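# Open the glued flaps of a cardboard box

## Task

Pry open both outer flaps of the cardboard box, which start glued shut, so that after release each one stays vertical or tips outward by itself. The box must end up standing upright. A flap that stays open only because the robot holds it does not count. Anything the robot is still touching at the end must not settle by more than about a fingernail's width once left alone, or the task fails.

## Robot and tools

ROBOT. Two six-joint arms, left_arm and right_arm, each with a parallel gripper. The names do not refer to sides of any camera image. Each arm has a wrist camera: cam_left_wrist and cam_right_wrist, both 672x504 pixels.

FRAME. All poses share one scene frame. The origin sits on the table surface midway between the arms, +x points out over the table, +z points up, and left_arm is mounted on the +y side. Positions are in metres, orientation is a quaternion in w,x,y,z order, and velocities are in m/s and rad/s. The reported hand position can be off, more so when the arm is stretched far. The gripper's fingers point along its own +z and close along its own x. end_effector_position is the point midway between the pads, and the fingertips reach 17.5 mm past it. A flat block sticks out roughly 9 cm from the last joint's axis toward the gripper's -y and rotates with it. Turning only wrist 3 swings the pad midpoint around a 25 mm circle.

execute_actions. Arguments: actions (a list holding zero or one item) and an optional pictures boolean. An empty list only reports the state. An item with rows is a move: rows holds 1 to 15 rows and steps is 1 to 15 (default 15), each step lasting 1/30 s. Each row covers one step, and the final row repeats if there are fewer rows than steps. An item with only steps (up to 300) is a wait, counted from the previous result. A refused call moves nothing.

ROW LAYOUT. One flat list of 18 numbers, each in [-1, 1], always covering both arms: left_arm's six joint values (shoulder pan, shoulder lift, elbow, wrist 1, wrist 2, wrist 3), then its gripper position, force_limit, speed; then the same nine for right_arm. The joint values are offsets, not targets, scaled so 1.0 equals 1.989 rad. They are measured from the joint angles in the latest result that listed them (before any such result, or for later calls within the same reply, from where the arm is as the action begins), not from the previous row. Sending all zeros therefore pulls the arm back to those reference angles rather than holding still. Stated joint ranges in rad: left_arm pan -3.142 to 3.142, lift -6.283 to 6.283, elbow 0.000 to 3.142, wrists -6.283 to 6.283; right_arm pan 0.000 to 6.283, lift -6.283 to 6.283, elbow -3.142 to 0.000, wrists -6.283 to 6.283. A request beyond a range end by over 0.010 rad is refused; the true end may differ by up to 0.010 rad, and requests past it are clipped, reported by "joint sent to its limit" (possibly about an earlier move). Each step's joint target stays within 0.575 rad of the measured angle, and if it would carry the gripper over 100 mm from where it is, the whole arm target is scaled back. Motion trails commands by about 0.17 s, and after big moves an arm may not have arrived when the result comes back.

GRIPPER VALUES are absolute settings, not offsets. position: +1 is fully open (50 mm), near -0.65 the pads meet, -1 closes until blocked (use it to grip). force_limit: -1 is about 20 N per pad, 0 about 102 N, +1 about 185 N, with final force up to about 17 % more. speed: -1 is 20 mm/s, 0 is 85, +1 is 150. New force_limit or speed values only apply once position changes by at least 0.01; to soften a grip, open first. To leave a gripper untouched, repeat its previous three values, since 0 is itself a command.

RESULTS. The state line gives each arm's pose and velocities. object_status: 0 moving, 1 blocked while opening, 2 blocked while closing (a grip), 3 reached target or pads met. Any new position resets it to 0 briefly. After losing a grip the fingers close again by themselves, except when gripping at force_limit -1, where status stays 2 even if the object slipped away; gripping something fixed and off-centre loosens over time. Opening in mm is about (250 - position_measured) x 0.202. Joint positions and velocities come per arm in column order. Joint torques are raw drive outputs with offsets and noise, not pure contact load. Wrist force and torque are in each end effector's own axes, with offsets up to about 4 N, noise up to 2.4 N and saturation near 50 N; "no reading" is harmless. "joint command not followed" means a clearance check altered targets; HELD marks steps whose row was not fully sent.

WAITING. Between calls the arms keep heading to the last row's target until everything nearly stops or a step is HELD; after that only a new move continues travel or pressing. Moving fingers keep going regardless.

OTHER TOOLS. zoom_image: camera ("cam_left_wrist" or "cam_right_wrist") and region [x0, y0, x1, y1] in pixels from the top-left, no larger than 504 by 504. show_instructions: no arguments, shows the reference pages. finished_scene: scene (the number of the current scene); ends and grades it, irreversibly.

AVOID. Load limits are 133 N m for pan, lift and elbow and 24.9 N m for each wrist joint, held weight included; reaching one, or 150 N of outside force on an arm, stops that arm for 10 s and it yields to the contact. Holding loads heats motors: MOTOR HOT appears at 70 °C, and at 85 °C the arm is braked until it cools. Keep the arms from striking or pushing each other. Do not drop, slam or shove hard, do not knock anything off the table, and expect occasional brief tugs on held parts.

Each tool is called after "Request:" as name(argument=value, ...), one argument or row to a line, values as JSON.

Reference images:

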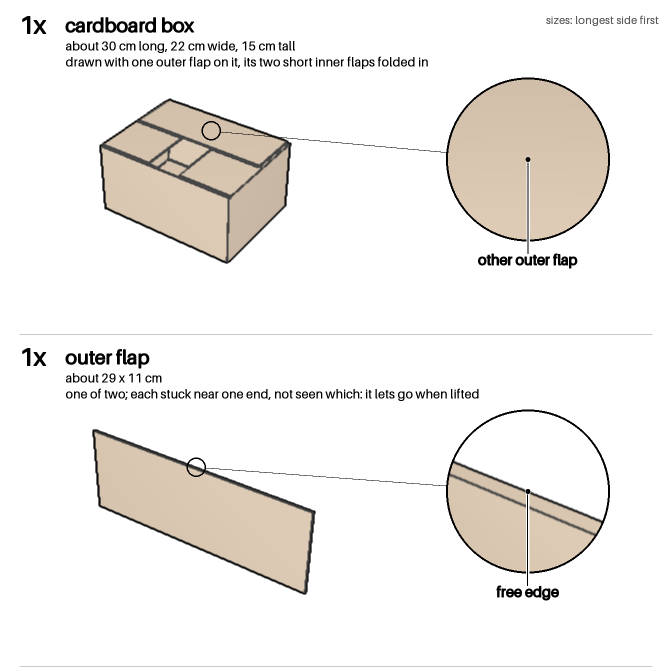

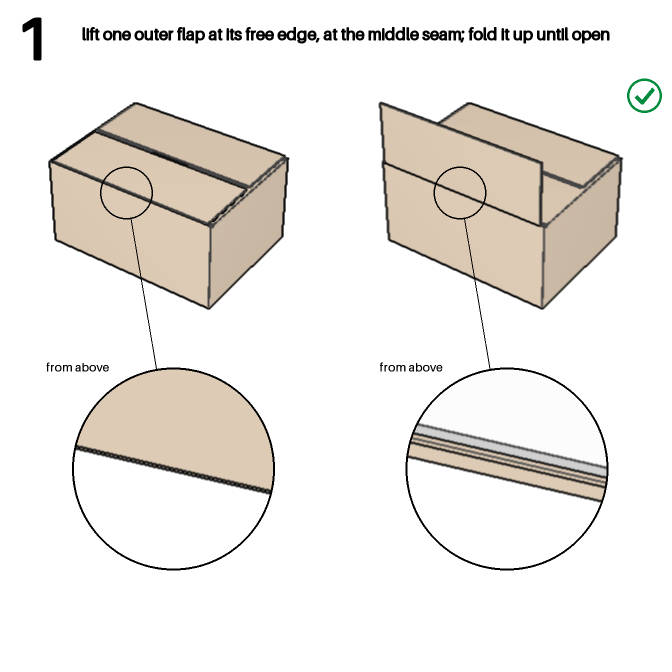

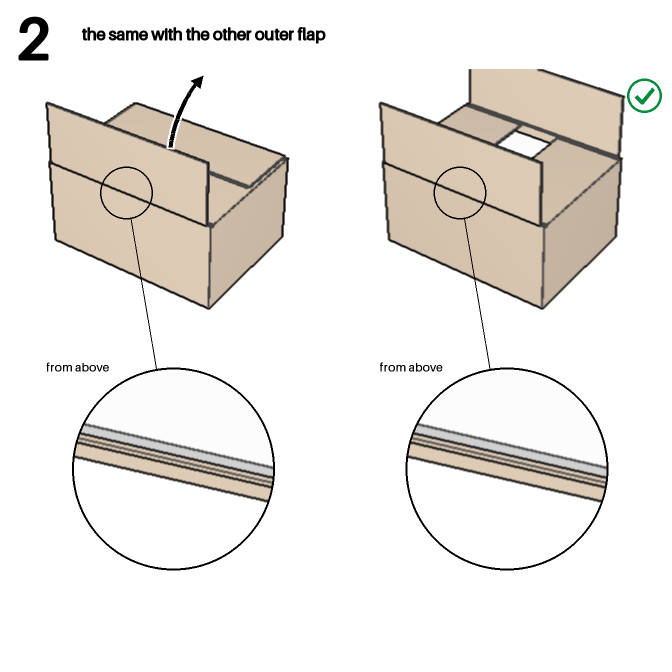

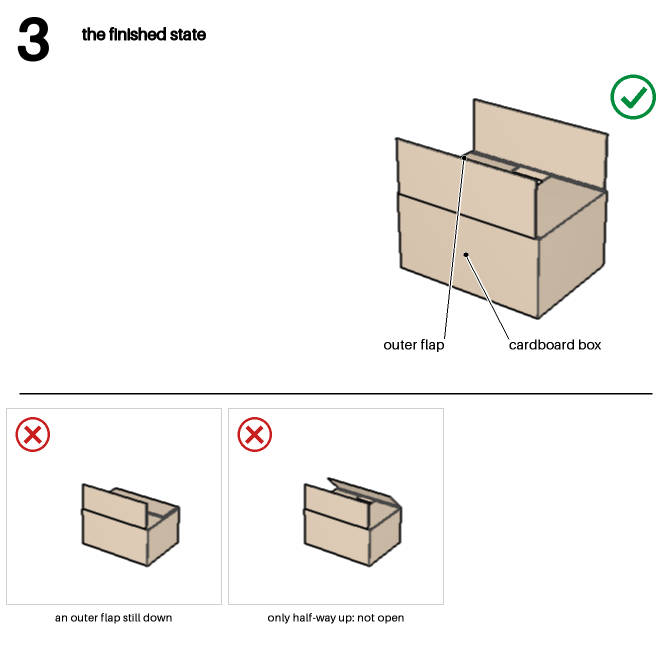

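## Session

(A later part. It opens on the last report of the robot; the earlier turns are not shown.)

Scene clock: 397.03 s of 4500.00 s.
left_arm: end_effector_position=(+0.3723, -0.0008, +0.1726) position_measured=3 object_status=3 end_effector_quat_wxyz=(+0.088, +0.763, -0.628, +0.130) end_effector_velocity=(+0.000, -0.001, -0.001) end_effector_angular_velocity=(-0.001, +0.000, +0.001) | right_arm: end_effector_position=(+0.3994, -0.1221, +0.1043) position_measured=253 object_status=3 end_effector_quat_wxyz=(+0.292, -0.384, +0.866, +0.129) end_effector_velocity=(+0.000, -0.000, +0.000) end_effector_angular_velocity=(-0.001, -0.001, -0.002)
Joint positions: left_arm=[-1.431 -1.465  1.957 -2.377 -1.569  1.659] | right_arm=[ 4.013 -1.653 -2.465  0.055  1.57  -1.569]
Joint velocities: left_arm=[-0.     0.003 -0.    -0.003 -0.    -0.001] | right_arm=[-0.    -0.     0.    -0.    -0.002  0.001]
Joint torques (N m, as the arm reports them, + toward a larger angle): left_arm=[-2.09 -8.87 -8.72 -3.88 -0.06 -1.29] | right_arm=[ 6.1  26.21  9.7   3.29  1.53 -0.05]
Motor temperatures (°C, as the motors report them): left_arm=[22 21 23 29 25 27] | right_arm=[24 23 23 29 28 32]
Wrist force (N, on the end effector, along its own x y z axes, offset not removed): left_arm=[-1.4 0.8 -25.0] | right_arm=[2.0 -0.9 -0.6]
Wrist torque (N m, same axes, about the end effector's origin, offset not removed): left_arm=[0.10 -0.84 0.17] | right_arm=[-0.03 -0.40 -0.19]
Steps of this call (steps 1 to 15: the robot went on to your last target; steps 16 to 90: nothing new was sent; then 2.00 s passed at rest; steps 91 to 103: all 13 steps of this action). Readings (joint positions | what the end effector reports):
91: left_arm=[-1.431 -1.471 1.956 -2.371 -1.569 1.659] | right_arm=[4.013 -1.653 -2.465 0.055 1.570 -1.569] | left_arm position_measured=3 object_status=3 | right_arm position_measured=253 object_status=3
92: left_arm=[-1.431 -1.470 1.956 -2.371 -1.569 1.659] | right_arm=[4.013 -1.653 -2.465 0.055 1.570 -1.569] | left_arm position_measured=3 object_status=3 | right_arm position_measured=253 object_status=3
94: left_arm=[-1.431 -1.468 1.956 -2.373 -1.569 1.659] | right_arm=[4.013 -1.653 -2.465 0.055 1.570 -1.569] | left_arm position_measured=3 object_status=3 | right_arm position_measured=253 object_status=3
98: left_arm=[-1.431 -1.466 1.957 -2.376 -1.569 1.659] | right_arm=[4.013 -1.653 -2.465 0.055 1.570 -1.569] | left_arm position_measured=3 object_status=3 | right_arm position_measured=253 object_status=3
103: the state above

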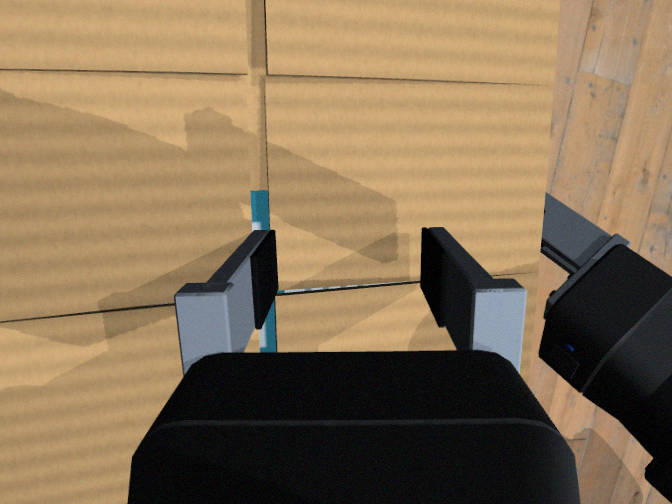

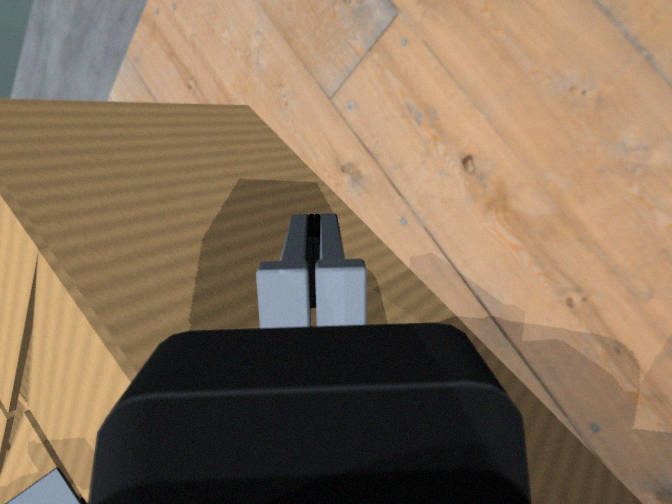

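Request:
execute_actions(
  actions=[
    {"rows":[[0,-0.0064,-0.0096,0.016,0,0,1,0,0,0,0,0,0,0,0,-1,0,0]],"steps":13},
  ],
  pictures=false,
)

Request:
execute_actions(
  actions=[
    {"rows":[[-0.025,-0.0079,0.0089,-0.001,0,-0.025,1,0,0,0,0,0,0,0,0,-1,0,0]]},
  ],
  pictures=false,
)

Request:
execute_actions(
  actions=[
    {"rows":[[0,0.0032,0.0048,-0.0080,0,0,1,0,0,0,0,0,0,0,0,-1,0,0]]},
  ],
)

Scene clock: 421.70 s of 4500.00 s.
left_arm: end_effector_position=(+0.3724, -0.0011, +0.1834) position_measured=3 object_status=3 end_effector_quat_wxyz=(+0.088, +0.763, -0.628, +0.130) end_effector_velocity=(+0.000, -0.000, +0.006) end_effector_angular_velocity=(-0.001, -0.001, -0.001) | right_arm: end_effector_position=(+0.3994, -0.1221, +0.1043) position_measured=253 object_status=3 end_effector_quat_wxyz=(+0.292, -0.384, +0.866, +0.129) end_effector_velocity=(-0.001, -0.001, -0.001) end_effector_angular_velocity=(-0.001, +0.000, +0.000)
Joint positions: left_arm=[-1.431 -1.477  1.939 -2.347 -1.569  1.659] | right_arm=[ 4.013 -1.653 -2.465  0.055  1.57  -1.569]
Joint velocities: left_arm=[-0.    -0.007 -0.01   0.015 -0.     0.001] | right_arm=[ 0.     0.001 -0.002  0.    -0.    -0.   ]
Joint torques (N m, as the arm reports them, + toward a larger angle): left_arm=[ -1.86 -36.49 -29.73  -2.09  -0.04  -1.25] | right_arm=[ 7.39 25.39  9.94  3.68  1.6  -0.13]
Motor temperatures (°C, as the motors report them): left_arm=[22 21 23 29 25 27] | right_arm=[24 23 23 29 28 32]
Wrist force (N, on the end effector, along its own x y z axes, offset not removed): left_arm=[-1.5 -1.3 3.6] | right_arm=[-1.0 -1.9 0.9]
Wrist torque (N m, same axes, about the end effector's origin, offset not removed): left_arm=[-0.28 0.29 0.10] | right_arm=[-0.22 0.24 -0.12]
Steps of this call (steps 1 to 15: the robot went on to your last target; steps 16 to 90: nothing new was sent; then 21.23 s passed at rest; steps 91 to 103: all 13 steps of this action). Readings (joint positions | what the end effector reports):
91: left_arm=[-1.431 -1.465 1.957 -2.378 -1.569 1.659] | right_arm=[4.013 -1.653 -2.465 0.055 1.570 -1.569] | left_arm position_measured=3 object_status=3 | right_arm position_measured=253 object_status=3
92: left_arm=[-1.431 -1.466 1.956 -2.376 -1.569 1.659] | right_arm=[4.013 -1.653 -2.465 0.055 1.570 -1.569] | left_arm position_measured=3 object_status=3 | right_arm position_measured=253 object_status=3
94: left_arm=[-1.431 -1.470 1.949 -2.365 -1.569 1.659] | right_arm=[4.013 -1.653 -2.465 0.055 1.570 -1.569] | left_arm position_measured=3 object_status=3 | right_arm position_measured=253 object_status=3
98: left_arm=[-1.431 -1.475 1.942 -2.352 -1.569 1.659] | right_arm=[4.013 -1.653 -2.465 0.055 1.570 -1.569] | left_arm position_measured=3 object_status=3 | right_arm position_measured=253 object_status=3
103: the state above

Scene clock: 422.20 s of 4500.00 s.
left_arm: end_effector_position=(+0.3461, -0.0077, +0.1830) position_measured=3 object_status=3 end_effector_quat_wxyz=(+0.094, +0.763, -0.628, +0.126) end_effector_velocity=(-0.008, -0.001, -0.002) end_effector_angular_velocity=(+0.002, +0.005, -0.001) | right_arm: end_effector_position=(+0.3994, -0.1221, +0.1043) position_measured=253 object_status=3 end_effector_quat_wxyz=(+0.292, -0.384, +0.866, +0.129) end_effector_velocity=(+0.000, +0.000, -0.000) end_effector_angular_velocity=(-0.000, +0.000, -0.000)
Joint positions: left_arm=[-1.479 -1.492  1.956 -2.349 -1.569  1.611] | right_arm=[ 4.013 -1.653 -2.465  0.055  1.57  -1.569]
Joint velocities: left_arm=[-0.014 -0.004  0.007 -0.    -0.    -0.013] | right_arm=[ 0. -0.  0. -0. -0.  0.]
Joint torques (N m, as the arm reports them, + toward a larger angle): left_arm=[ -6.28 -37.67 -17.85  -5.06  -0.06  -1.84] | right_arm=[ 6.23 25.89 10.2   3.28  1.28 -0.18]
Motor temperatures (°C, as the motors report them): left_arm=[22 21 23 29 25 27] | right_arm=[24 23 23 29 28 32]
Wrist force (N, on the end effector, along its own x y z axes, offset not removed): left_arm=[-1.2 -2.9 3.1] | right_arm=[1.8 -0.5 0.6]
Wrist torque (N m, same axes, about the end effector's origin, offset not removed): left_arm=[-0.44 0.19 -0.02] | right_arm=[0.21 -0.22 -0.27]
Steps of this call (steps 1 to 15: all 15 steps of this action). Readings (joint positions | what the end effector reports):
1: left_arm=[-1.431 -1.477 1.939 -2.347 -1.569 1.659] | right_arm=[4.013 -1.653 -2.465 0.055 1.570 -1.569] | left_arm position_measured=3 object_status=3 | right_arm position_measured=253 object_status=3
2: left_arm=[-1.434 -1.479 1.940 -2.347 -1.569 1.657] | right_arm=[4.013 -1.653 -2.465 0.055 1.570 -1.569] | left_arm position_measured=3 object_status=3 | right_arm position_measured=253 object_status=3
4: left_arm=[-1.450 -1.484 1.946 -2.348 -1.569 1.640] | right_arm=[4.013 -1.653 -2.465 0.055 1.570 -1.569] | left_arm position_measured=3 object_status=3 | right_arm position_measured=253 object_status=3
8: left_arm=[-1.470 -1.490 1.953 -2.349 -1.569 1.621] | right_arm=[4.013 -1.653 -2.465 0.055 1.570 -1.569] | left_arm position_measured=3 object_status=3 | right_arm position_measured=253 object_status=3
15: the state above

Scene clock: 422.70 s of 4500.00 s.
left_arm: end_effector_position=(+0.3460, -0.0076, +0.1774) position_measured=3 object_status=3 end_effector_quat_wxyz=(+0.094, +0.763, -0.628, +0.126) end_effector_velocity=(-0.000, -0.000, -0.002) end_effector_angular_velocity=(-0.000, -0.000, -0.001) | right_arm: end_effector_position=(+0.3994, -0.1221, +0.1043) position_measured=253 object_status=3 end_effector_quat_wxyz=(+0.292, -0.384, +0.866, +0.129) end_effector_velocity=(+0.000, -0.000, +0.000) end_effector_angular_velocity=(-0.000, -0.001, -0.001)
Joint positions: left_arm=[-1.479 -1.486  1.965 -2.365 -1.569  1.611] | right_arm=[ 4.013 -1.653 -2.465  0.055  1.57  -1.569]
Joint velocities: left_arm=[-0.001  0.002  0.002 -0.004  0.    -0.   ] | right_arm=[ 0.     0.     0.     0.    -0.001  0.001]
Joint torques (N m, as the arm reports them, + toward a larger angle): left_arm=[  6.66 -17.42 -13.86  -4.08   0.01   2.24] | right_arm=[ 6.93 26.79  9.41  3.43  1.26 -0.15]
Motor temperatures (°C, as the motors report them): left_arm=[22 21 23 29 25 27] | right_arm=[24 23 23 29 28 32]
Wrist force (N, on the end effector, along its own x y z axes, offset not removed): left_arm=[1.9 0.0 -5.1] | right_arm=[0.0 1.5 -1.5]
Wrist torque (N m, same axes, about the end effector's origin, offset not removed): left_arm=[-0.35 -0.39 0.38] | right_arm=[0.32 -0.02 -0.12]
Steps of this call (steps 1 to 15: all 15 steps of this action). Readings (joint positions | what the end effector reports):
1: left_arm=[-1.479 -1.493 1.956 -2.349 -1.569 1.611] | right_arm=[4.013 -1.653 -2.465 0.055 1.570 -1.569] | left_arm position_measured=3 object_status=3 | right_arm position_measured=253 object_status=3
2: left_arm=[-1.479 -1.492 1.957 -2.351 -1.569 1.611] | right_arm=[4.013 -1.653 -2.465 0.055 1.570 -1.569] | left_arm position_measured=3 object_status=3 | right_arm position_measured=253 object_status=3
4: left_arm=[-1.479 -1.490 1.960 -2.356 -1.569 1.611] | right_arm=[4.013 -1.653 -2.465 0.055 1.570 -1.569] | left_arm position_measured=3 object_status=3 | right_arm position_measured=253 object_status=3
8: left_arm=[-1.479 -1.488 1.963 -2.362 -1.569 1.611] | right_arm=[4.013 -1.653 -2.465 0.055 1.570 -1.569] | left_arm position_measured=3 object_status=3 | right_arm position_measured=253 object_status=3
15: the state above

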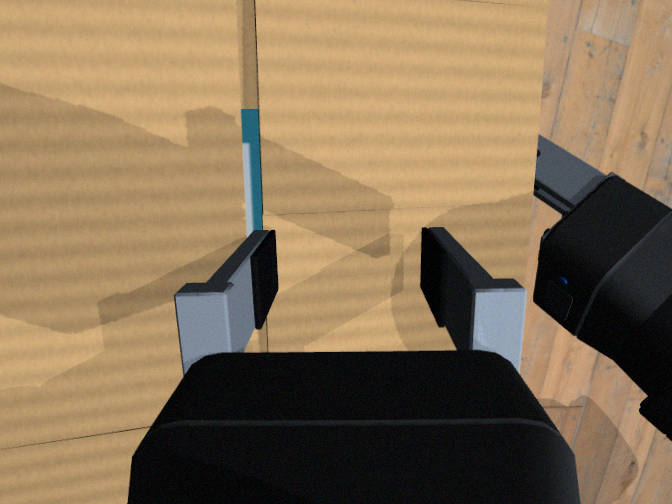

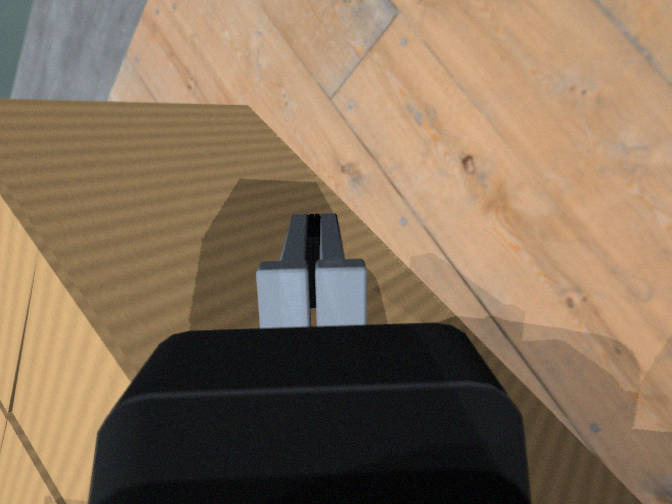

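Request:
execute_actions(
  actions=[
    {"rows":[[0,-0.0016,-0.0024,0.004,0,0,1,0,0,0,0,0,0,0,0,-1,0,0]],"steps":10},
  ],
  pictures=false,
)

Request:
execute_actions(
  actions=[
    {"rows":[[0.004,-0.0056,0.0064,-0.0008,0,0.004,1,0,0,0,0,0,0,0,0,-1,0,0]],"steps":13},
  ],
  pictures=false,
)

Request:
execute_actions(
  actions=[
    {"rows":[[0,0.0027,0.0040,-0.0067,0,0,1,0,0,0,0,0,0,0,0,-1,0,0]]},
  ],
)

Scene clock: 431.77 s of 4500.00 s.
left_arm: end_effector_position=(+0.3460, -0.0077, +0.1798) position_measured=3 object_status=3 end_effector_quat_wxyz=(+0.094, +0.763, -0.628, +0.126) end_effector_velocity=(-0.001, -0.001, +0.004) end_effector_angular_velocity=(-0.001, -0.000, -0.001) | right_arm: end_effector_position=(+0.3994, -0.1221, +0.1043) position_measured=253 object_status=3 end_effector_quat_wxyz=(+0.292, -0.384, +0.866, +0.129) end_effector_velocity=(+0.000, +0.000, +0.001) end_effector_angular_velocity=(+0.002, -0.001, -0.000)
Joint positions: left_arm=[-1.479 -1.489  1.961 -2.358 -1.569  1.611] | right_arm=[ 4.013 -1.653 -2.465  0.055  1.57  -1.569]
Joint velocities: left_arm=[-0.001 -0.004 -0.006  0.009  0.    -0.   ] | right_arm=[-0.     0.002  0.     0.001  0.     0.001]
Joint torques (N m, as the arm reports them, + toward a larger angle): left_arm=[  1.65 -36.43 -28.93  -1.76  -0.04   1.45] | right_arm=[ 7.86 25.55  9.91  3.14  1.46 -0.1 ]
Motor temperatures (°C, as the motors report them): left_arm=[22 21 23 29 25 27] | right_arm=[24 23 23 29 28 32]
Wrist force (N, on the end effector, along its own x y z axes, offset not removed): left_arm=[-0.3 -1.8 2.1] | right_arm=[0.8 -0.4 -1.8]
Wrist torque (N m, same axes, about the end effector's origin, offset not removed): left_arm=[-0.10 0.15 0.18] | right_arm=[-0.11 -0.17 -0.22]
Steps of this call (steps 1 to 15: the robot went on to your last target; steps 16 to 90: nothing new was sent; then 5.73 s passed at rest; steps 91 to 100: all 10 steps of this action). Readings (joint positions | what the end effector reports):
91: left_arm=[-1.479 -1.486 1.965 -2.365 -1.569 1.611] | right_arm=[4.013 -1.653 -2.465 0.055 1.570 -1.569] | left_arm position_measured=3 object_status=3 | right_arm position_measured=253 object_status=3
92: left_arm=[-1.479 -1.486 1.965 -2.365 -1.569 1.611] | right_arm=[4.013 -1.653 -2.465 0.055 1.570 -1.569] | left_arm position_measured=3 object_status=3 | right_arm position_measured=253 object_status=3
94: left_arm=[-1.479 -1.487 1.964 -2.362 -1.569 1.611] | right_arm=[4.013 -1.653 -2.465 0.055 1.570 -1.569] | left_arm position_measured=3 object_status=3 | right_arm position_measured=253 object_status=3
98: left_arm=[-1.479 -1.489 1.961 -2.358 -1.569 1.611] | right_arm=[4.013 -1.653 -2.465 0.055 1.570 -1.569] | left_arm position_measured=3 object_status=3 | right_arm position_measured=253 object_status=3
100: the state above

Scene clock: 432.20 s of 4500.00 s.
left_arm: end_effector_position=(+0.3488, -0.0011, +0.1797) position_measured=3 object_status=3 end_effector_quat_wxyz=(+0.093, +0.763, -0.628, +0.126) end_effector_velocity=(+0.002, +0.003, -0.000) end_effector_angular_velocity=(+0.000, -0.001, +0.001) | right_arm: end_effector_position=(+0.3994, -0.1221, +0.1043) position_measured=253 object_status=3 end_effector_quat_wxyz=(+0.292, -0.384, +0.866, +0.129) end_effector_velocity=(-0.000, +0.000, +0.000) end_effector_angular_velocity=(-0.000, -0.001, +0.003)
Joint positions: left_arm=[-1.471 -1.5    1.973 -2.359 -1.569  1.619] | right_arm=[ 4.013 -1.653 -2.465  0.055  1.57  -1.569]
Joint velocities: left_arm=[ 0.004 -0.005  0.006 -0.001  0.     0.003] | right_arm=[ 0.     0.    -0.     0.001  0.001 -0.003]
Joint torques (N m, as the arm reports them, + toward a larger angle): left_arm=[  6.53 -35.86 -13.37  -3.38  -0.04   1.95] | right_arm=[ 6.59 25.88  8.32  3.62  1.36  0.14]
Motor temperatures (°C, as the motors report them): left_arm=[22 21 23 29 25 27] | right_arm=[24 23 23 29 28 32]
Wrist force (N, on the end effector, along its own x y z axes, offset not removed): left_arm=[5.5 2.5 1.3] | right_arm=[-1.7 -2.5 -2.4]
Wrist torque (N m, same axes, about the end effector's origin, offset not removed): left_arm=[0.21 0.00 0.14] | right_arm=[-0.44 0.26 -0.06]
Steps of this call (steps 1 to 13: all 13 steps of this action). Readings (joint positions | what the end effector reports):
1: left_arm=[-1.479 -1.489 1.961 -2.358 -1.569 1.611] | right_arm=[4.013 -1.653 -2.465 0.055 1.570 -1.569] | left_arm position_measured=3 object_status=3 | right_arm position_measured=253 object_status=3
2: left_arm=[-1.478 -1.490 1.962 -2.357 -1.569 1.612] | right_arm=[4.013 -1.653 -2.465 0.055 1.570 -1.569] | left_arm position_measured=3 object_status=3 | right_arm position_measured=253 object_status=3
4: left_arm=[-1.476 -1.494 1.966 -2.358 -1.569 1.615] | right_arm=[4.013 -1.653 -2.465 0.055 1.570 -1.569] | left_arm position_measured=3 object_status=3 | right_arm position_measured=253 object_status=3
8: left_arm=[-1.473 -1.498 1.971 -2.359 -1.569 1.618] | right_arm=[4.013 -1.653 -2.465 0.055 1.570 -1.569] | left_arm position_measured=3 object_status=3 | right_arm position_measured=253 object_status=3
13: the state above

Scene clock: 432.70 s of 4500.00 s.
left_arm: end_effector_position=(+0.3488, -0.0010, +0.1751) position_measured=3 object_status=3 end_effector_quat_wxyz=(+0.093, +0.763, -0.628, +0.126) end_effector_velocity=(-0.001, -0.001, -0.001) end_effector_angular_velocity=(-0.000, -0.000, -0.002) | right_arm: end_effector_position=(+0.3994, -0.1221, +0.1043) position_measured=253 object_status=3 end_effector_quat_wxyz=(+0.292, -0.384, +0.866, +0.129) end_effector_velocity=(-0.001, -0.000, -0.000) end_effector_angular_velocity=(-0.000, +0.000, +0.000)
Joint positions: left_arm=[-1.471 -1.494  1.981 -2.372 -1.569  1.619] | right_arm=[ 4.013 -1.653 -2.465  0.055  1.57  -1.569]
Joint velocities: left_arm=[-0.001  0.002  0.001 -0.003 -0.     0.   ] | right_arm=[ 0.     0.001 -0.002  0.    -0.    -0.   ]
Joint torques (N m, as the arm reports them, + toward a larger angle): left_arm=[ -5.38 -15.08  -9.18  -2.16  -0.09  -0.54] | right_arm=[ 7.14 25.53  9.23  3.36  1.37 -0.15]
Motor temperatures (°C, as the motors report them): left_arm=[22 21 23 29 25 27] | right_arm=[24 23 23 29 28 32]
Wrist force (N, on the end effector, along its own x y z axes, offset not removed): left_arm=[7.5 0.7 -6.7] | right_arm=[-0.9 -1.8 0.0]
Wrist torque (N m, same axes, about the end effector's origin, offset not removed): left_arm=[-0.15 -0.19 0.12] | right_arm=[-0.28 0.30 -0.08]
Steps of this call (steps 1 to 15: all 15 steps of this action). Readings (joint positions | what the end effector reports):
1: left_arm=[-1.471 -1.500 1.973 -2.359 -1.569 1.619] | right_arm=[4.013 -1.653 -2.465 0.055 1.570 -1.569] | left_arm position_measured=3 object_status=3 | right_arm position_measured=253 object_status=3
2: left_arm=[-1.471 -1.499 1.974 -2.360 -1.569 1.619] | right_arm=[4.013 -1.653 -2.465 0.055 1.570 -1.569] | left_arm position_measured=3 object_status=3 | right_arm position_measured=253 object_status=3
4: left_arm=[-1.471 -1.498 1.976 -2.365 -1.569 1.619] | right_arm=[4.013 -1.653 -2.465 0.055 1.570 -1.569] | left_arm position_measured=3 object_status=3 | right_arm position_measured=253 object_status=3
8: left_arm=[-1.471 -1.496 1.979 -2.370 -1.569 1.619] | right_arm=[4.013 -1.653 -2.465 0.055 1.570 -1.569] | left_arm position_measured=3 object_status=3 | right_arm position_measured=253 object_status=3
15: the state above

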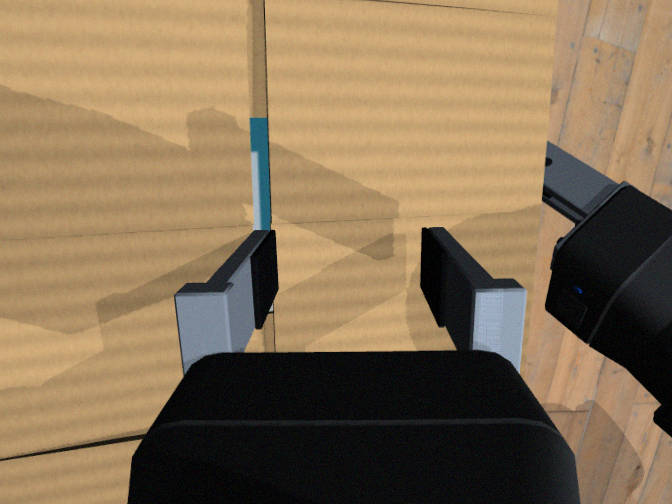

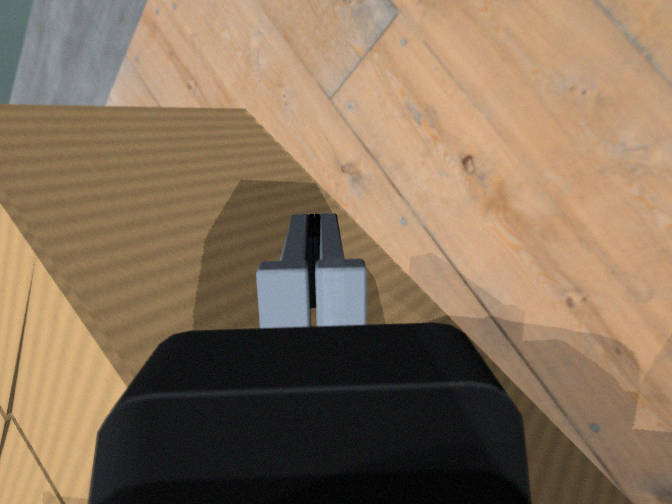

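Request:
execute_actions(
  actions=[
    {"rows":[[0.024,0,-0.2604,0,0,0.0236,1,0,0,0,0.2268,-0.0166,-0.2097,0,0,-1,0,0]]},
  ],
  pictures=false,
)

Request:
execute_actions(
  actions=[
    {"steps":25},
  ],
  pictures=false,
)

Request:
execute_actions(
  actions=[
    {"rows":[[0,0,0,0,0,0,1,0,0,0.142,0,0,0,0,0,-1,0,0]]},
  ],
  pictures=false,
)

Request:
execute_actions(
  actions=[
    {"steps":12},
  ],
  pictures=false,
)

Request:
execute_actions(
  actions=[
    {"rows":[[0,0.125,0,0.449,0,0,1,0,0,0,-0.030,-0.0226,0.0528,0,0,-1,0,0]]},
  ],
  pictures=false,
)

Request:
execute_actions(
  actions=[
    {"steps":30},
  ],
)

Scene clock: 463.23 s of 4500.00 s.
left_arm: end_effector_position=(+0.3898, -0.0878, +0.3505) position_measured=3 object_status=3 end_effector_quat_wxyz=(+0.174, +0.736, -0.605, +0.249) end_effector_velocity=(+0.080, -0.138, +0.435) end_effector_angular_velocity=(-0.658, -0.219, +0.012) | right_arm: end_effector_position=(+0.3529, -0.1737, +0.1891) position_measured=253 object_status=3 end_effector_quat_wxyz=(+0.291, -0.385, +0.866, +0.129) end_effector_velocity=(-0.028, -0.031, +0.043) end_effector_angular_velocity=(+0.012, -0.009, -0.001)
Joint positions: left_arm=[-1.442 -1.494  1.679 -2.372 -1.569  1.647] | right_arm=[ 4.013 -1.232 -2.496 -0.336  1.57  -1.569]
Joint velocities: left_arm=[ 0.062 -0.001 -0.692  0.    -0.     0.061] | right_arm=[ 0.     0.231 -0.011 -0.205  0.     0.001]
Joint torques (N m, as the arm reports them, + toward a larger angle): left_arm=[  7.24 -39.57 -36.68  -3.03   0.06   2.77] | right_arm=[ 3.59 12.01 13.75  1.54  1.29 -0.23]
Motor temperatures (°C, as the motors report them): left_arm=[22 21 23 29 25 27] | right_arm=[24 23 23 29 28 32]
Wrist force (N, on the end effector, along its own x y z axes, offset not removed): left_arm=[1.9 0.0 4.6] | right_arm=[1.8 -4.1 -1.6]
Wrist torque (N m, same axes, about the end effector's origin, offset not removed): left_arm=[0.17 -0.35 0.29] | right_arm=[-0.61 -0.33 -0.12]
Steps of this call (steps 1 to 15: the robot went on to your last target; steps 16 to 90: nothing new was sent; then 27.03 s passed at rest; steps 91 to 105: all 15 steps of this action). Readings (joint positions | what the end effector reports):
91: left_arm=[-1.471 -1.494 1.981 -2.373 -1.569 1.619] | right_arm=[4.013 -1.653 -2.465 0.055 1.570 -1.569] | left_arm position_measured=3 object_status=3 | right_arm position_measured=253 object_status=3
92: left_arm=[-1.470 -1.494 1.978 -2.372 -1.569 1.620] | right_arm=[4.013 -1.650 -2.466 0.052 1.570 -1.569] | left_arm position_measured=3 object_status=3 | right_arm position_measured=253 object_status=3
94: left_arm=[-1.466 -1.494 1.939 -2.372 -1.569 1.624] | right_arm=[4.013 -1.603 -2.476 0.004 1.570 -1.569] | left_arm position_measured=3 object_status=3 | right_arm position_measured=253 object_status=3
98: left_arm=[-1.457 -1.494 1.843 -2.372 -1.569 1.633] | right_arm=[4.013 -1.388 -2.489 -0.197 1.570 -1.569] | left_arm position_measured=3 object_status=3 | right_arm position_measured=253 object_status=3
105: the state above

Scene clock: 464.07 s of 4500.00 s.
left_arm: end_effector_position=(+0.4110, -0.1162, +0.4904) position_measured=3 object_status=3 end_effector_quat_wxyz=(+0.225, +0.707, -0.581, +0.336) end_effector_velocity=(+0.000, -0.001, +0.003) end_effector_angular_velocity=(-0.005, -0.002, -0.000) | right_arm: end_effector_position=(+0.3492, -0.1778, +0.1946) position_measured=253 object_status=3 end_effector_quat_wxyz=(+0.292, -0.384, +0.866, +0.130) end_effector_velocity=(+0.000, -0.000, +0.000) end_effector_angular_velocity=(-0.000, -0.001, +0.000)
Joint positions: left_arm=[-1.424 -1.494  1.463 -2.372 -1.569  1.666] | right_arm=[ 4.013 -1.202 -2.498 -0.362  1.57  -1.569]
Joint velocities: left_arm=[-0.     0.    -0.005 -0.     0.     0.   ] | right_arm=[-0.     0.001 -0.    -0.    -0.001 -0.001]
Joint torques (N m, as the arm reports them, + toward a larger angle): left_arm=[  5.76 -33.89 -32.66  -2.81   0.22   2.24] | right_arm=[-2.31 16.68 15.16  1.69  1.23  0.23]
Motor temperatures (°C, as the motors report them): left_arm=[22 21 23 29 25 27] | right_arm=[24 23 23 29 28 32]
Wrist force (N, on the end effector, along its own x y z axes, offset not removed): left_arm=[0.3 -2.8 5.8] | right_arm=[1.1 -1.7 -0.8]
Wrist torque (N m, same axes, about the end effector's origin, offset not removed): left_arm=[-0.38 -0.17 -0.06] | right_arm=[-0.19 -0.16 -0.10]
Steps of this call (steps 1 to 25: the robot went on to your last target). Readings (joint positions | what the end effector reports):
1: left_arm=[-1.440 -1.494 1.656 -2.372 -1.569 1.650] | right_arm=[4.013 -1.225 -2.496 -0.342 1.570 -1.569] | left_arm position_measured=3 object_status=3 | right_arm position_measured=253 object_status=3
2: left_arm=[-1.438 -1.494 1.632 -2.372 -1.569 1.652] | right_arm=[4.013 -1.220 -2.497 -0.347 1.570 -1.569] | left_arm position_measured=3 object_status=3 | right_arm position_measured=253 object_status=3
4: left_arm=[-1.434 -1.494 1.586 -2.372 -1.569 1.656] | right_arm=[4.013 -1.213 -2.497 -0.353 1.570 -1.569] | left_arm position_measured=3 object_status=3 | right_arm position_measured=253 object_status=3
8: left_arm=[-1.427 -1.494 1.510 -2.372 -1.569 1.662] | right_arm=[4.013 -1.206 -2.497 -0.359 1.570 -1.569] | left_arm position_measured=3 object_status=3 | right_arm position_measured=253 object_status=3
25: the state above

Scene clock: 464.57 s of 4500.00 s.
left_arm: end_effector_position=(+0.4110, -0.1162, +0.4905) position_measured=3 object_status=3 end_effector_quat_wxyz=(+0.225, +0.707, -0.581, +0.336) end_effector_velocity=(+0.002, +0.001, -0.001) end_effector_angular_velocity=(+0.002, +0.000, +0.003) | right_arm: end_effector_position=(+0.2801, -0.0795, +0.1946) position_measured=253 object_status=3 end_effector_quat_wxyz=(+0.272, -0.496, +0.807, +0.167) end_effector_velocity=(-0.039, +0.042, -0.001) end_effector_angular_velocity=(-0.001, +0.001, +0.126)
Joint positions: left_arm=[-1.424 -1.494  1.463 -2.372 -1.569  1.666] | right_arm=[ 4.279 -1.202 -2.498 -0.362  1.57  -1.569]
Joint velocities: left_arm=[0.003 0.    0.001 0.    0.    0.   ] | right_arm=[ 0.125 -0.001  0.    -0.001  0.001  0.   ]
Joint torques (N m, as the arm reports them, + toward a larger angle): left_arm=[  4.04 -33.76 -19.7   -2.85   0.31   1.93] | right_arm=[ 8.34  7.79 20.23  2.13  1.14 -0.19]
Motor temperatures (°C, as the motors report them): left_arm=[22 21 23 29 25 27] | right_arm=[24 23 23 29 28 32]
Wrist force (N, on the end effector, along its own x y z axes, offset not removed): left_arm=[-1.0 -1.8 3.4] | right_arm=[-0.3 -0.4 -2.0]
Wrist torque (N m, same axes, about the end effector's origin, offset not removed): left_arm=[-0.23 0.40 0.21] | right_arm=[-0.01 0.04 -0.15]
Steps of this call (steps 1 to 15: all 15 steps of this action). Readings (joint positions | what the end effector reports):
1: left_arm=[-1.424 -1.494 1.463 -2.372 -1.569 1.666] | right_arm=[4.013 -1.202 -2.498 -0.362 1.570 -1.569] | left_arm position_measured=3 object_status=3 | right_arm position_measured=253 object_status=3
2: left_arm=[-1.424 -1.494 1.463 -2.372 -1.569 1.666] | right_arm=[4.016 -1.202 -2.498 -0.362 1.570 -1.569] | left_arm position_measured=3 object_status=3 | right_arm position_measured=253 object_status=3
4: left_arm=[-1.424 -1.494 1.463 -2.372 -1.569 1.666] | right_arm=[4.062 -1.202 -2.498 -0.362 1.570 -1.569] | left_arm position_measured=3 object_status=3 | right_arm position_measured=253 object_status=3
8: left_arm=[-1.424 -1.494 1.463 -2.372 -1.569 1.666] | right_arm=[4.196 -1.202 -2.498 -0.362 1.570 -1.569] | left_arm position_measured=3 object_status=3 | right_arm position_measured=253 object_status=3
15: the state above

Scene clock: 464.97 s of 4500.00 s.
left_arm: end_effector_position=(+0.4110, -0.1162, +0.4904) position_measured=3 object_status=3 end_effector_quat_wxyz=(+0.225, +0.707, -0.581, +0.336) end_effector_velocity=(+0.000, -0.000, +0.002) end_effector_angular_velocity=(-0.003, -0.001, +0.000) | right_arm: end_effector_position=(+0.2754, -0.0744, +0.1946) position_measured=253 object_status=3 end_effector_quat_wxyz=(+0.271, -0.502, +0.804, +0.169) end_effector_velocity=(-0.002, +0.001, +0.001) end_effector_angular_velocity=(+0.001, -0.001, +0.004)
Joint positions: left_arm=[-1.424 -1.494  1.463 -2.372 -1.569  1.666] | right_arm=[ 4.295 -1.202 -2.498 -0.362  1.57  -1.569]
Joint velocities: left_arm=[ 0.001  0.    -0.002 -0.001 -0.     0.   ] | right_arm=[ 0.006  0.002 -0.    -0.001 -0.001  0.   ]
Joint torques (N m, as the arm reports them, + toward a larger angle): left_arm=[  2.7  -34.2  -19.89  -2.87   0.22   1.67] | right_arm=[11.1   1.76 25.52  3.01  1.19  0.02]
Motor temperatures (°C, as the motors report them): left_arm=[22 21 23 29 25 27] | right_arm=[24 23 23 29 28 32]
Wrist force (N, on the end effector, along its own x y z axes, offset not removed): left_arm=[-1.5 -0.6 6.0] | right_arm=[1.9 -1.4 0.0]
Wrist torque (N m, same axes, about the end effector's origin, offset not removed): left_arm=[0.02 0.27 0.20] | right_arm=[-0.20 -0.29 -0.04]
Steps of this call (steps 1 to 12: the robot went on to your last target). Readings (joint positions | what the end effector reports):
1: left_arm=[-1.424 -1.494 1.463 -2.372 -1.569 1.666] | right_arm=[4.283 -1.202 -2.498 -0.362 1.570 -1.569] | left_arm position_measured=3 object_status=3 | right_arm position_measured=253 object_status=3
2: left_arm=[-1.424 -1.494 1.463 -2.372 -1.569 1.666] | right_arm=[4.286 -1.202 -2.498 -0.362 1.570 -1.569] | left_arm position_measured=3 object_status=3 | right_arm position_measured=253 object_status=3
4: left_arm=[-1.424 -1.494 1.463 -2.372 -1.569 1.666] | right_arm=[4.290 -1.202 -2.498 -0.362 1.570 -1.569] | left_arm position_measured=3 object_status=3 | right_arm position_measured=253 object_status=3
8: left_arm=[-1.424 -1.494 1.463 -2.372 -1.569 1.666] | right_arm=[4.294 -1.202 -2.498 -0.362 1.570 -1.569] | left_arm position_measured=3 object_status=3 | right_arm position_measured=253 object_status=3
12: the state above

Scene clock: 475.47 s of 4500.00 s.
left_arm: end_effector_position=(+0.3830, -0.0219, +0.2304) position_measured=3 object_status=3 end_effector_quat_wxyz=(-0.009, +0.772, -0.635, -0.012) end_effector_velocity=(-0.000, -0.000, +0.000) end_effector_angular_velocity=(-0.001, -0.000, +0.001) | right_arm: end_effector_position=(+0.2761, -0.0727, +0.1735) position_measured=253 object_status=3 end_effector_quat_wxyz=(+0.274, -0.501, +0.802, +0.171) end_effector_velocity=(-0.000, -0.001, -0.001) end_effector_angular_velocity=(-0.001, +0.001, -0.001)
Joint positions: left_arm=[-1.424 -1.295  1.463 -1.71  -1.569  1.666] | right_arm=[ 4.295 -1.257 -2.539 -0.257  1.57  -1.569]
Joint velocities: left_arm=[-0.     0.    -0.001  0.    -0.    -0.002] | right_arm=[-0.    -0.    -0.001 -0.001 -0.     0.001]
Joint torques (N m, as the arm reports them, + toward a larger angle): left_arm=[ -7.05 -32.87 -30.57  -1.5    0.25   1.58] | right_arm=[  0.21 -11.49  -3.84  -9.14  -0.03   0.24]
Motor temperatures (°C, as the motors report them): left_arm=[22 21 23 29 25 27] | right_arm=[24 23 23 29 28 32]
Wrist force (N, on the end effector, along its own x y z axes, offset not removed): left_arm=[-0.4 -0.3 0.3] | right_arm=[-34.0 -4.1 -50.0]
Wrist torque (N m, same axes, about the end effector's origin, offset not removed): left_arm=[-0.04 -0.06 0.15] | right_arm=[0.04 0.10 0.03]
TORQUE FAULT: the external load on joint 4 (wrist 1) of the right arm reached its load limit, and that arm stopped for 10 seconds. A torque fault stops only its own arm. That arm's remaining commands of this call were not run. That arm holds where it stopped, with its grip as last carried out, and accepts commands again: back off and push less far. That arm stops again, at the same cost, whenever a joint's load reaches its limit.
The stop of the right arm began at step 15 of this call (marked STOPPED below). From that step on that arm followed nothing that you had sent. 1 of its steps, steps kept back included, did not run and will not run. Nothing is kept back now, and the robot has no last target.
Steps of this call (steps 1 to 15: all 15 steps of this action; steps 16 to 315: the stop continued). Readings (joint positions | what the end effector reports):
1: left_arm=[-1.424 -1.494 1.463 -2.372 -1.569 1.666] | right_arm=[4.295 -1.202 -2.498 -0.362 1.570 -1.569] | left_arm position_measured=3 object_status=3 | right_arm position_measured=253 object_status=3
2: left_arm=[-1.424 -1.491 1.463 -2.369 -1.569 1.666] | right_arm=[4.295 -1.205 -2.500 -0.359 1.570 -1.569] | left_arm position_measured=3 object_status=3 | right_arm position_measured=253 object_status=3
4: left_arm=[-1.424 -1.467 1.463 -2.326 -1.569 1.666] | right_arm=[4.295 -1.225 -2.515 -0.328 1.570 -1.569] | left_arm position_measured=3 object_status=3 | right_arm position_measured=253 object_status=3
8: left_arm=[-1.424 -1.419 1.463 -2.203 -1.569 1.666] | right_arm=[4.295 -1.249 -2.533 -0.282 1.570 -1.569] | left_arm position_measured=3 object_status=3 | right_arm position_measured=253 object_status=3
15: left_arm=[-1.424 -1.345 1.463 -1.947 -1.569 1.666] | right_arm=[4.295 -1.258 -2.539 -0.258 1.570 -1.569] | left_arm position_measured=3 object_status=3 | right_arm position_measured=253 object_status=3 STOPPED (the right arm)
315: the state above

Scene clock: 475.50 s of 4500.00 s.
left_arm: end_effector_position=(+0.3830, -0.0219, +0.2304) position_measured=3 object_status=3 end_effector_quat_wxyz=(-0.009, +0.772, -0.635, -0.012) end_effector_velocity=(-0.000, -0.000, -0.000) end_effector_angular_velocity=(+0.001, +0.000, -0.002) | right_arm: end_effector_position=(+0.2763, -0.0724, +0.1740) position_measured=253 object_status=3 end_effector_quat_wxyz=(+0.275, -0.501, +0.802, +0.172) end_effector_velocity=(+0.001, +0.002, +0.005) end_effector_angular_velocity=(+0.014, -0.007, -0.000)
Joint positions: left_arm=[-1.424 -1.295  1.463 -1.71  -1.569  1.666] | right_arm=[ 4.295 -1.257 -2.539 -0.256  1.57  -1.569]
Joint velocities: left_arm=[-0.001  0.     0.     0.001  0.     0.001] | right_arm=[ 0.     0.004  0.002  0.01  -0.     0.   ]
Joint torques (N m, as the arm reports them, + toward a larger angle): left_arm=[ -7.18 -33.12 -31.28  -1.43   0.33   1.48] | right_arm=[-1.51 -6.84  3.29 -5.33 -0.03  0.23]
Motor temperatures (°C, as the motors report them): left_arm=[22 21 23 29 25 27] | right_arm=[24 23 23 29 28 32]
Wrist force (N, on the end effector, along its own x y z axes, offset not removed): left_arm=[-0.5 -3.0 3.3] | right_arm=[-22.6 -2.6 -50.0]
Wrist torque (N m, same axes, about the end effector's origin, offset not removed): left_arm=[-0.47 0.08 0.03] | right_arm=[0.07 -0.31 -0.28]
A stop began in an earlier call of the same reply, so what this call sent did not run. Send another action.
Steps of this call (step 1: nothing new was sent). Readings (joint positions | what the end effector reports):
1: the state above

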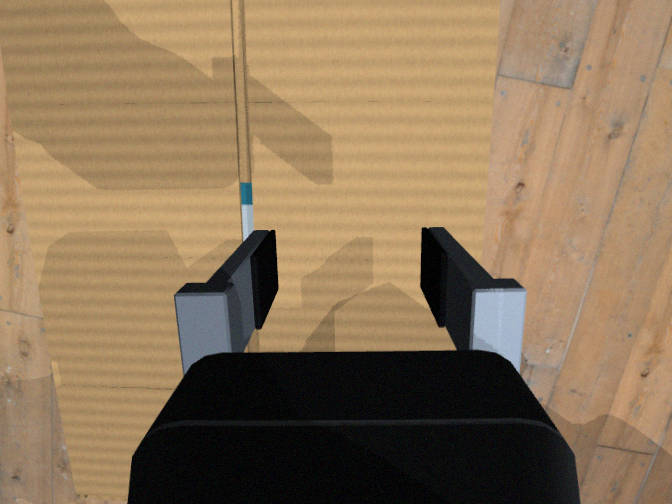

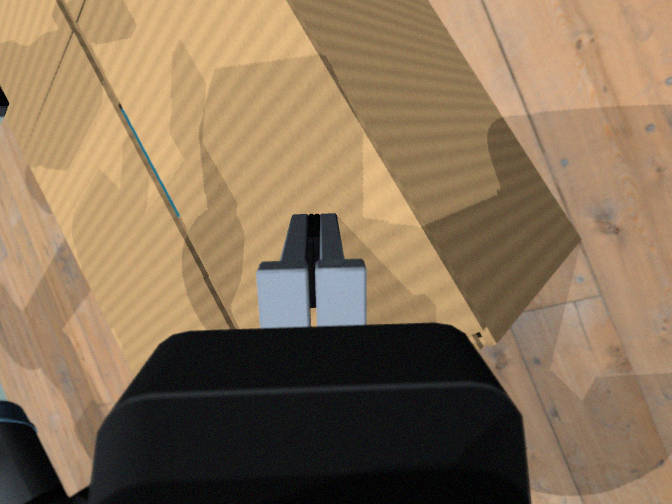

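Request:
execute_actions(
  actions=[
    {"rows":[[0,0.0251,0,0.116,0,0,1,0,0,0,0.0012,0.0009,-0.0021,0,0,-1,0,0]]},
  ],
  pictures=false,
)

Request:
execute_actions(
  actions=[
    {"steps":15},
  ],
)

Scene clock: 485.60 s of 4500.00 s.
left_arm: end_effector_position=(+0.3657, +0.0360, +0.1907) position_measured=3 object_status=3 end_effector_quat_wxyz=(-0.084, +0.764, -0.628, -0.122) end_effector_velocity=(-0.006, +0.023, -0.009) end_effector_angular_velocity=(+0.093, +0.028, +0.000) | right_arm: end_effector_position=(+0.2762, -0.0725, +0.1747) position_measured=253 object_status=3 end_effector_quat_wxyz=(+0.275, -0.501, +0.802, +0.172) end_effector_velocity=(+0.000, +0.000, +0.001) end_effector_angular_velocity=(+0.001, -0.001, -0.000)
Joint positions: left_arm=[-1.424 -1.247  1.463 -1.489 -1.569  1.666] | right_arm=[ 4.295 -1.255 -2.537 -0.261  1.57  -1.569]
Joint velocities: left_arm=[ 0.001  0.013  0.002  0.082 -0.     0.001] | right_arm=[ 0.     0.001  0.001 -0.001 -0.001 -0.   ]
Joint torques (N m, as the arm reports them, + toward a larger angle): left_arm=[ -4.23 -33.92 -17.74  -0.81   0.18   1.49] | right_arm=[ 0.31  2.82  9.03 -6.4   0.09 -0.05]
Motor temperatures (°C, as the motors report them): left_arm=[22 21 23 29 25 27] | right_arm=[24 23 23 29 28 32]
Wrist force (N, on the end effector, along its own x y z axes, offset not removed): left_arm=[-1.4 -0.9 3.1] | right_arm=[-18.8 -8.5 -25.0]
Wrist torque (N m, same axes, about the end effector's origin, offset not removed): left_arm=[-0.09 0.29 0.24] | right_arm=[-0.51 -0.53 -0.14]
Steps of this call (steps 1 to 90: nothing new was sent; then 6.60 s passed at rest; steps 91 to 105: all 15 steps of this action). Readings (joint positions | what the end effector reports):
91: left_arm=[-1.424 -1.295 1.463 -1.709 -1.569 1.666] | right_arm=[4.295 -1.257 -2.539 -0.257 1.570 -1.569] | left_arm position_measured=3 object_status=3 | right_arm position_measured=253 object_status=3
92: left_arm=[-1.424 -1.293 1.463 -1.706 -1.569 1.666] | right_arm=[4.295 -1.257 -2.539 -0.258 1.570 -1.569] | left_arm position_measured=3 object_status=3 | right_arm position_measured=253 object_status=3
94: left_arm=[-1.424 -1.276 1.463 -1.660 -1.569 1.666] | right_arm=[4.295 -1.257 -2.538 -0.259 1.570 -1.569] | left_arm position_measured=3 object_status=3 | right_arm position_measured=253 object_status=3
98: left_arm=[-1.424 -1.256 1.463 -1.545 -1.569 1.666] | right_arm=[4.295 -1.256 -2.537 -0.260 1.570 -1.569] | left_arm position_measured=3 object_status=3 | right_arm position_measured=253 object_status=3
105: the state above

Scene clock: 486.10 s of 4500.00 s.
left_arm: end_effector_position=(+0.3649, +0.0388, +0.1896) position_measured=3 object_status=3 end_effector_quat_wxyz=(-0.087, +0.763, -0.628, -0.127) end_effector_velocity=(+0.000, +0.001, -0.001) end_effector_angular_velocity=(+0.003, +0.001, +0.000) | right_arm: end_effector_position=(+0.2763, -0.0724, +0.1749) position_measured=253 object_status=3 end_effector_quat_wxyz=(+0.275, -0.501, +0.802, +0.172) end_effector_velocity=(+0.000, +0.000, +0.001) end_effector_angular_velocity=(+0.002, -0.000, -0.000)
Joint positions: left_arm=[-1.424 -1.245  1.463 -1.479 -1.569  1.666] | right_arm=[ 4.295 -1.255 -2.537 -0.261  1.57  -1.569]
Joint velocities: left_arm=[ 0.001  0.     0.001  0.002 -0.     0.001] | right_arm=[-0.     0.     0.001  0.001  0.001  0.   ]
Joint torques (N m, as the arm reports them, + toward a larger angle): left_arm=[ -2.55 -34.04 -17.47  -0.65   0.19   1.51] | right_arm=[-1.58  6.28 13.44 -2.89 -0.01  0.22]
Motor temperatures (°C, as the motors report them): left_arm=[22 21 23 29 25 27] | right_arm=[24 23 23 29 28 32]
Wrist force (N, on the end effector, along its own x y z axes, offset not removed): left_arm=[-4.4 0.0 4.4] | right_arm=[-16.8 -5.7 -21.6]
Wrist torque (N m, same axes, about the end effector's origin, offset not removed): left_arm=[-0.05 0.81 0.00] | right_arm=[-0.02 -0.23 -0.01]
Steps of this call (steps 1 to 15: the robot went on to your last target). Readings (joint positions | what the end effector reports):
1: left_arm=[-1.424 -1.247 1.463 -1.487 -1.569 1.666] | right_arm=[4.295 -1.255 -2.537 -0.261 1.570 -1.569] | left_arm position_measured=3 object_status=3 | right_arm position_measured=253 object_status=3
2: left_arm=[-1.424 -1.246 1.463 -1.485 -1.569 1.666] | right_arm=[4.295 -1.255 -2.537 -0.261 1.570 -1.569] | left_arm position_measured=3 object_status=3 | right_arm position_measured=253 object_status=3
4: left_arm=[-1.424 -1.246 1.463 -1.483 -1.569 1.666] | right_arm=[4.295 -1.255 -2.537 -0.261 1.570 -1.569] | left_arm position_measured=3 object_status=3 | right_arm position_measured=253 object_status=3
8: left_arm=[-1.424 -1.246 1.463 -1.480 -1.569 1.666] | right_arm=[4.295 -1.255 -2.537 -0.261 1.570 -1.569] | left_arm position_measured=3 object_status=3 | right_arm position_measured=253 object_status=3
15: the state above

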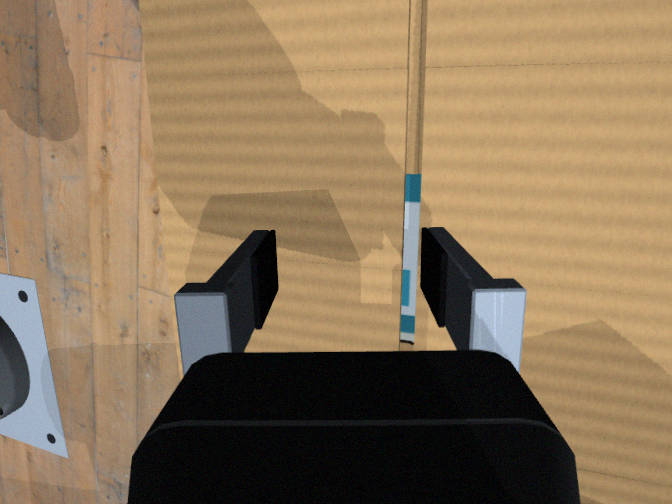

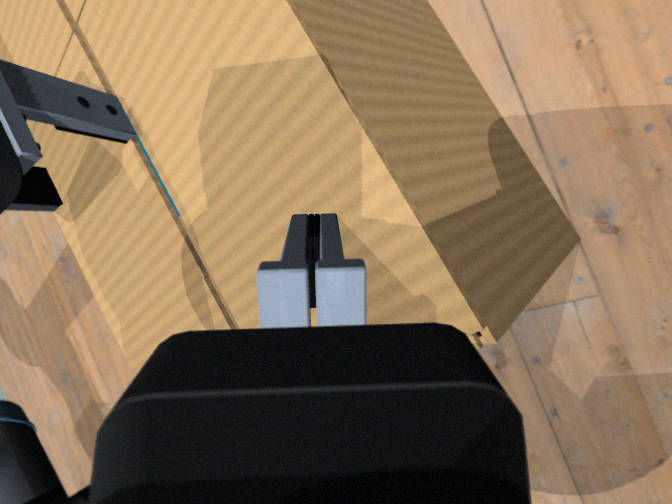

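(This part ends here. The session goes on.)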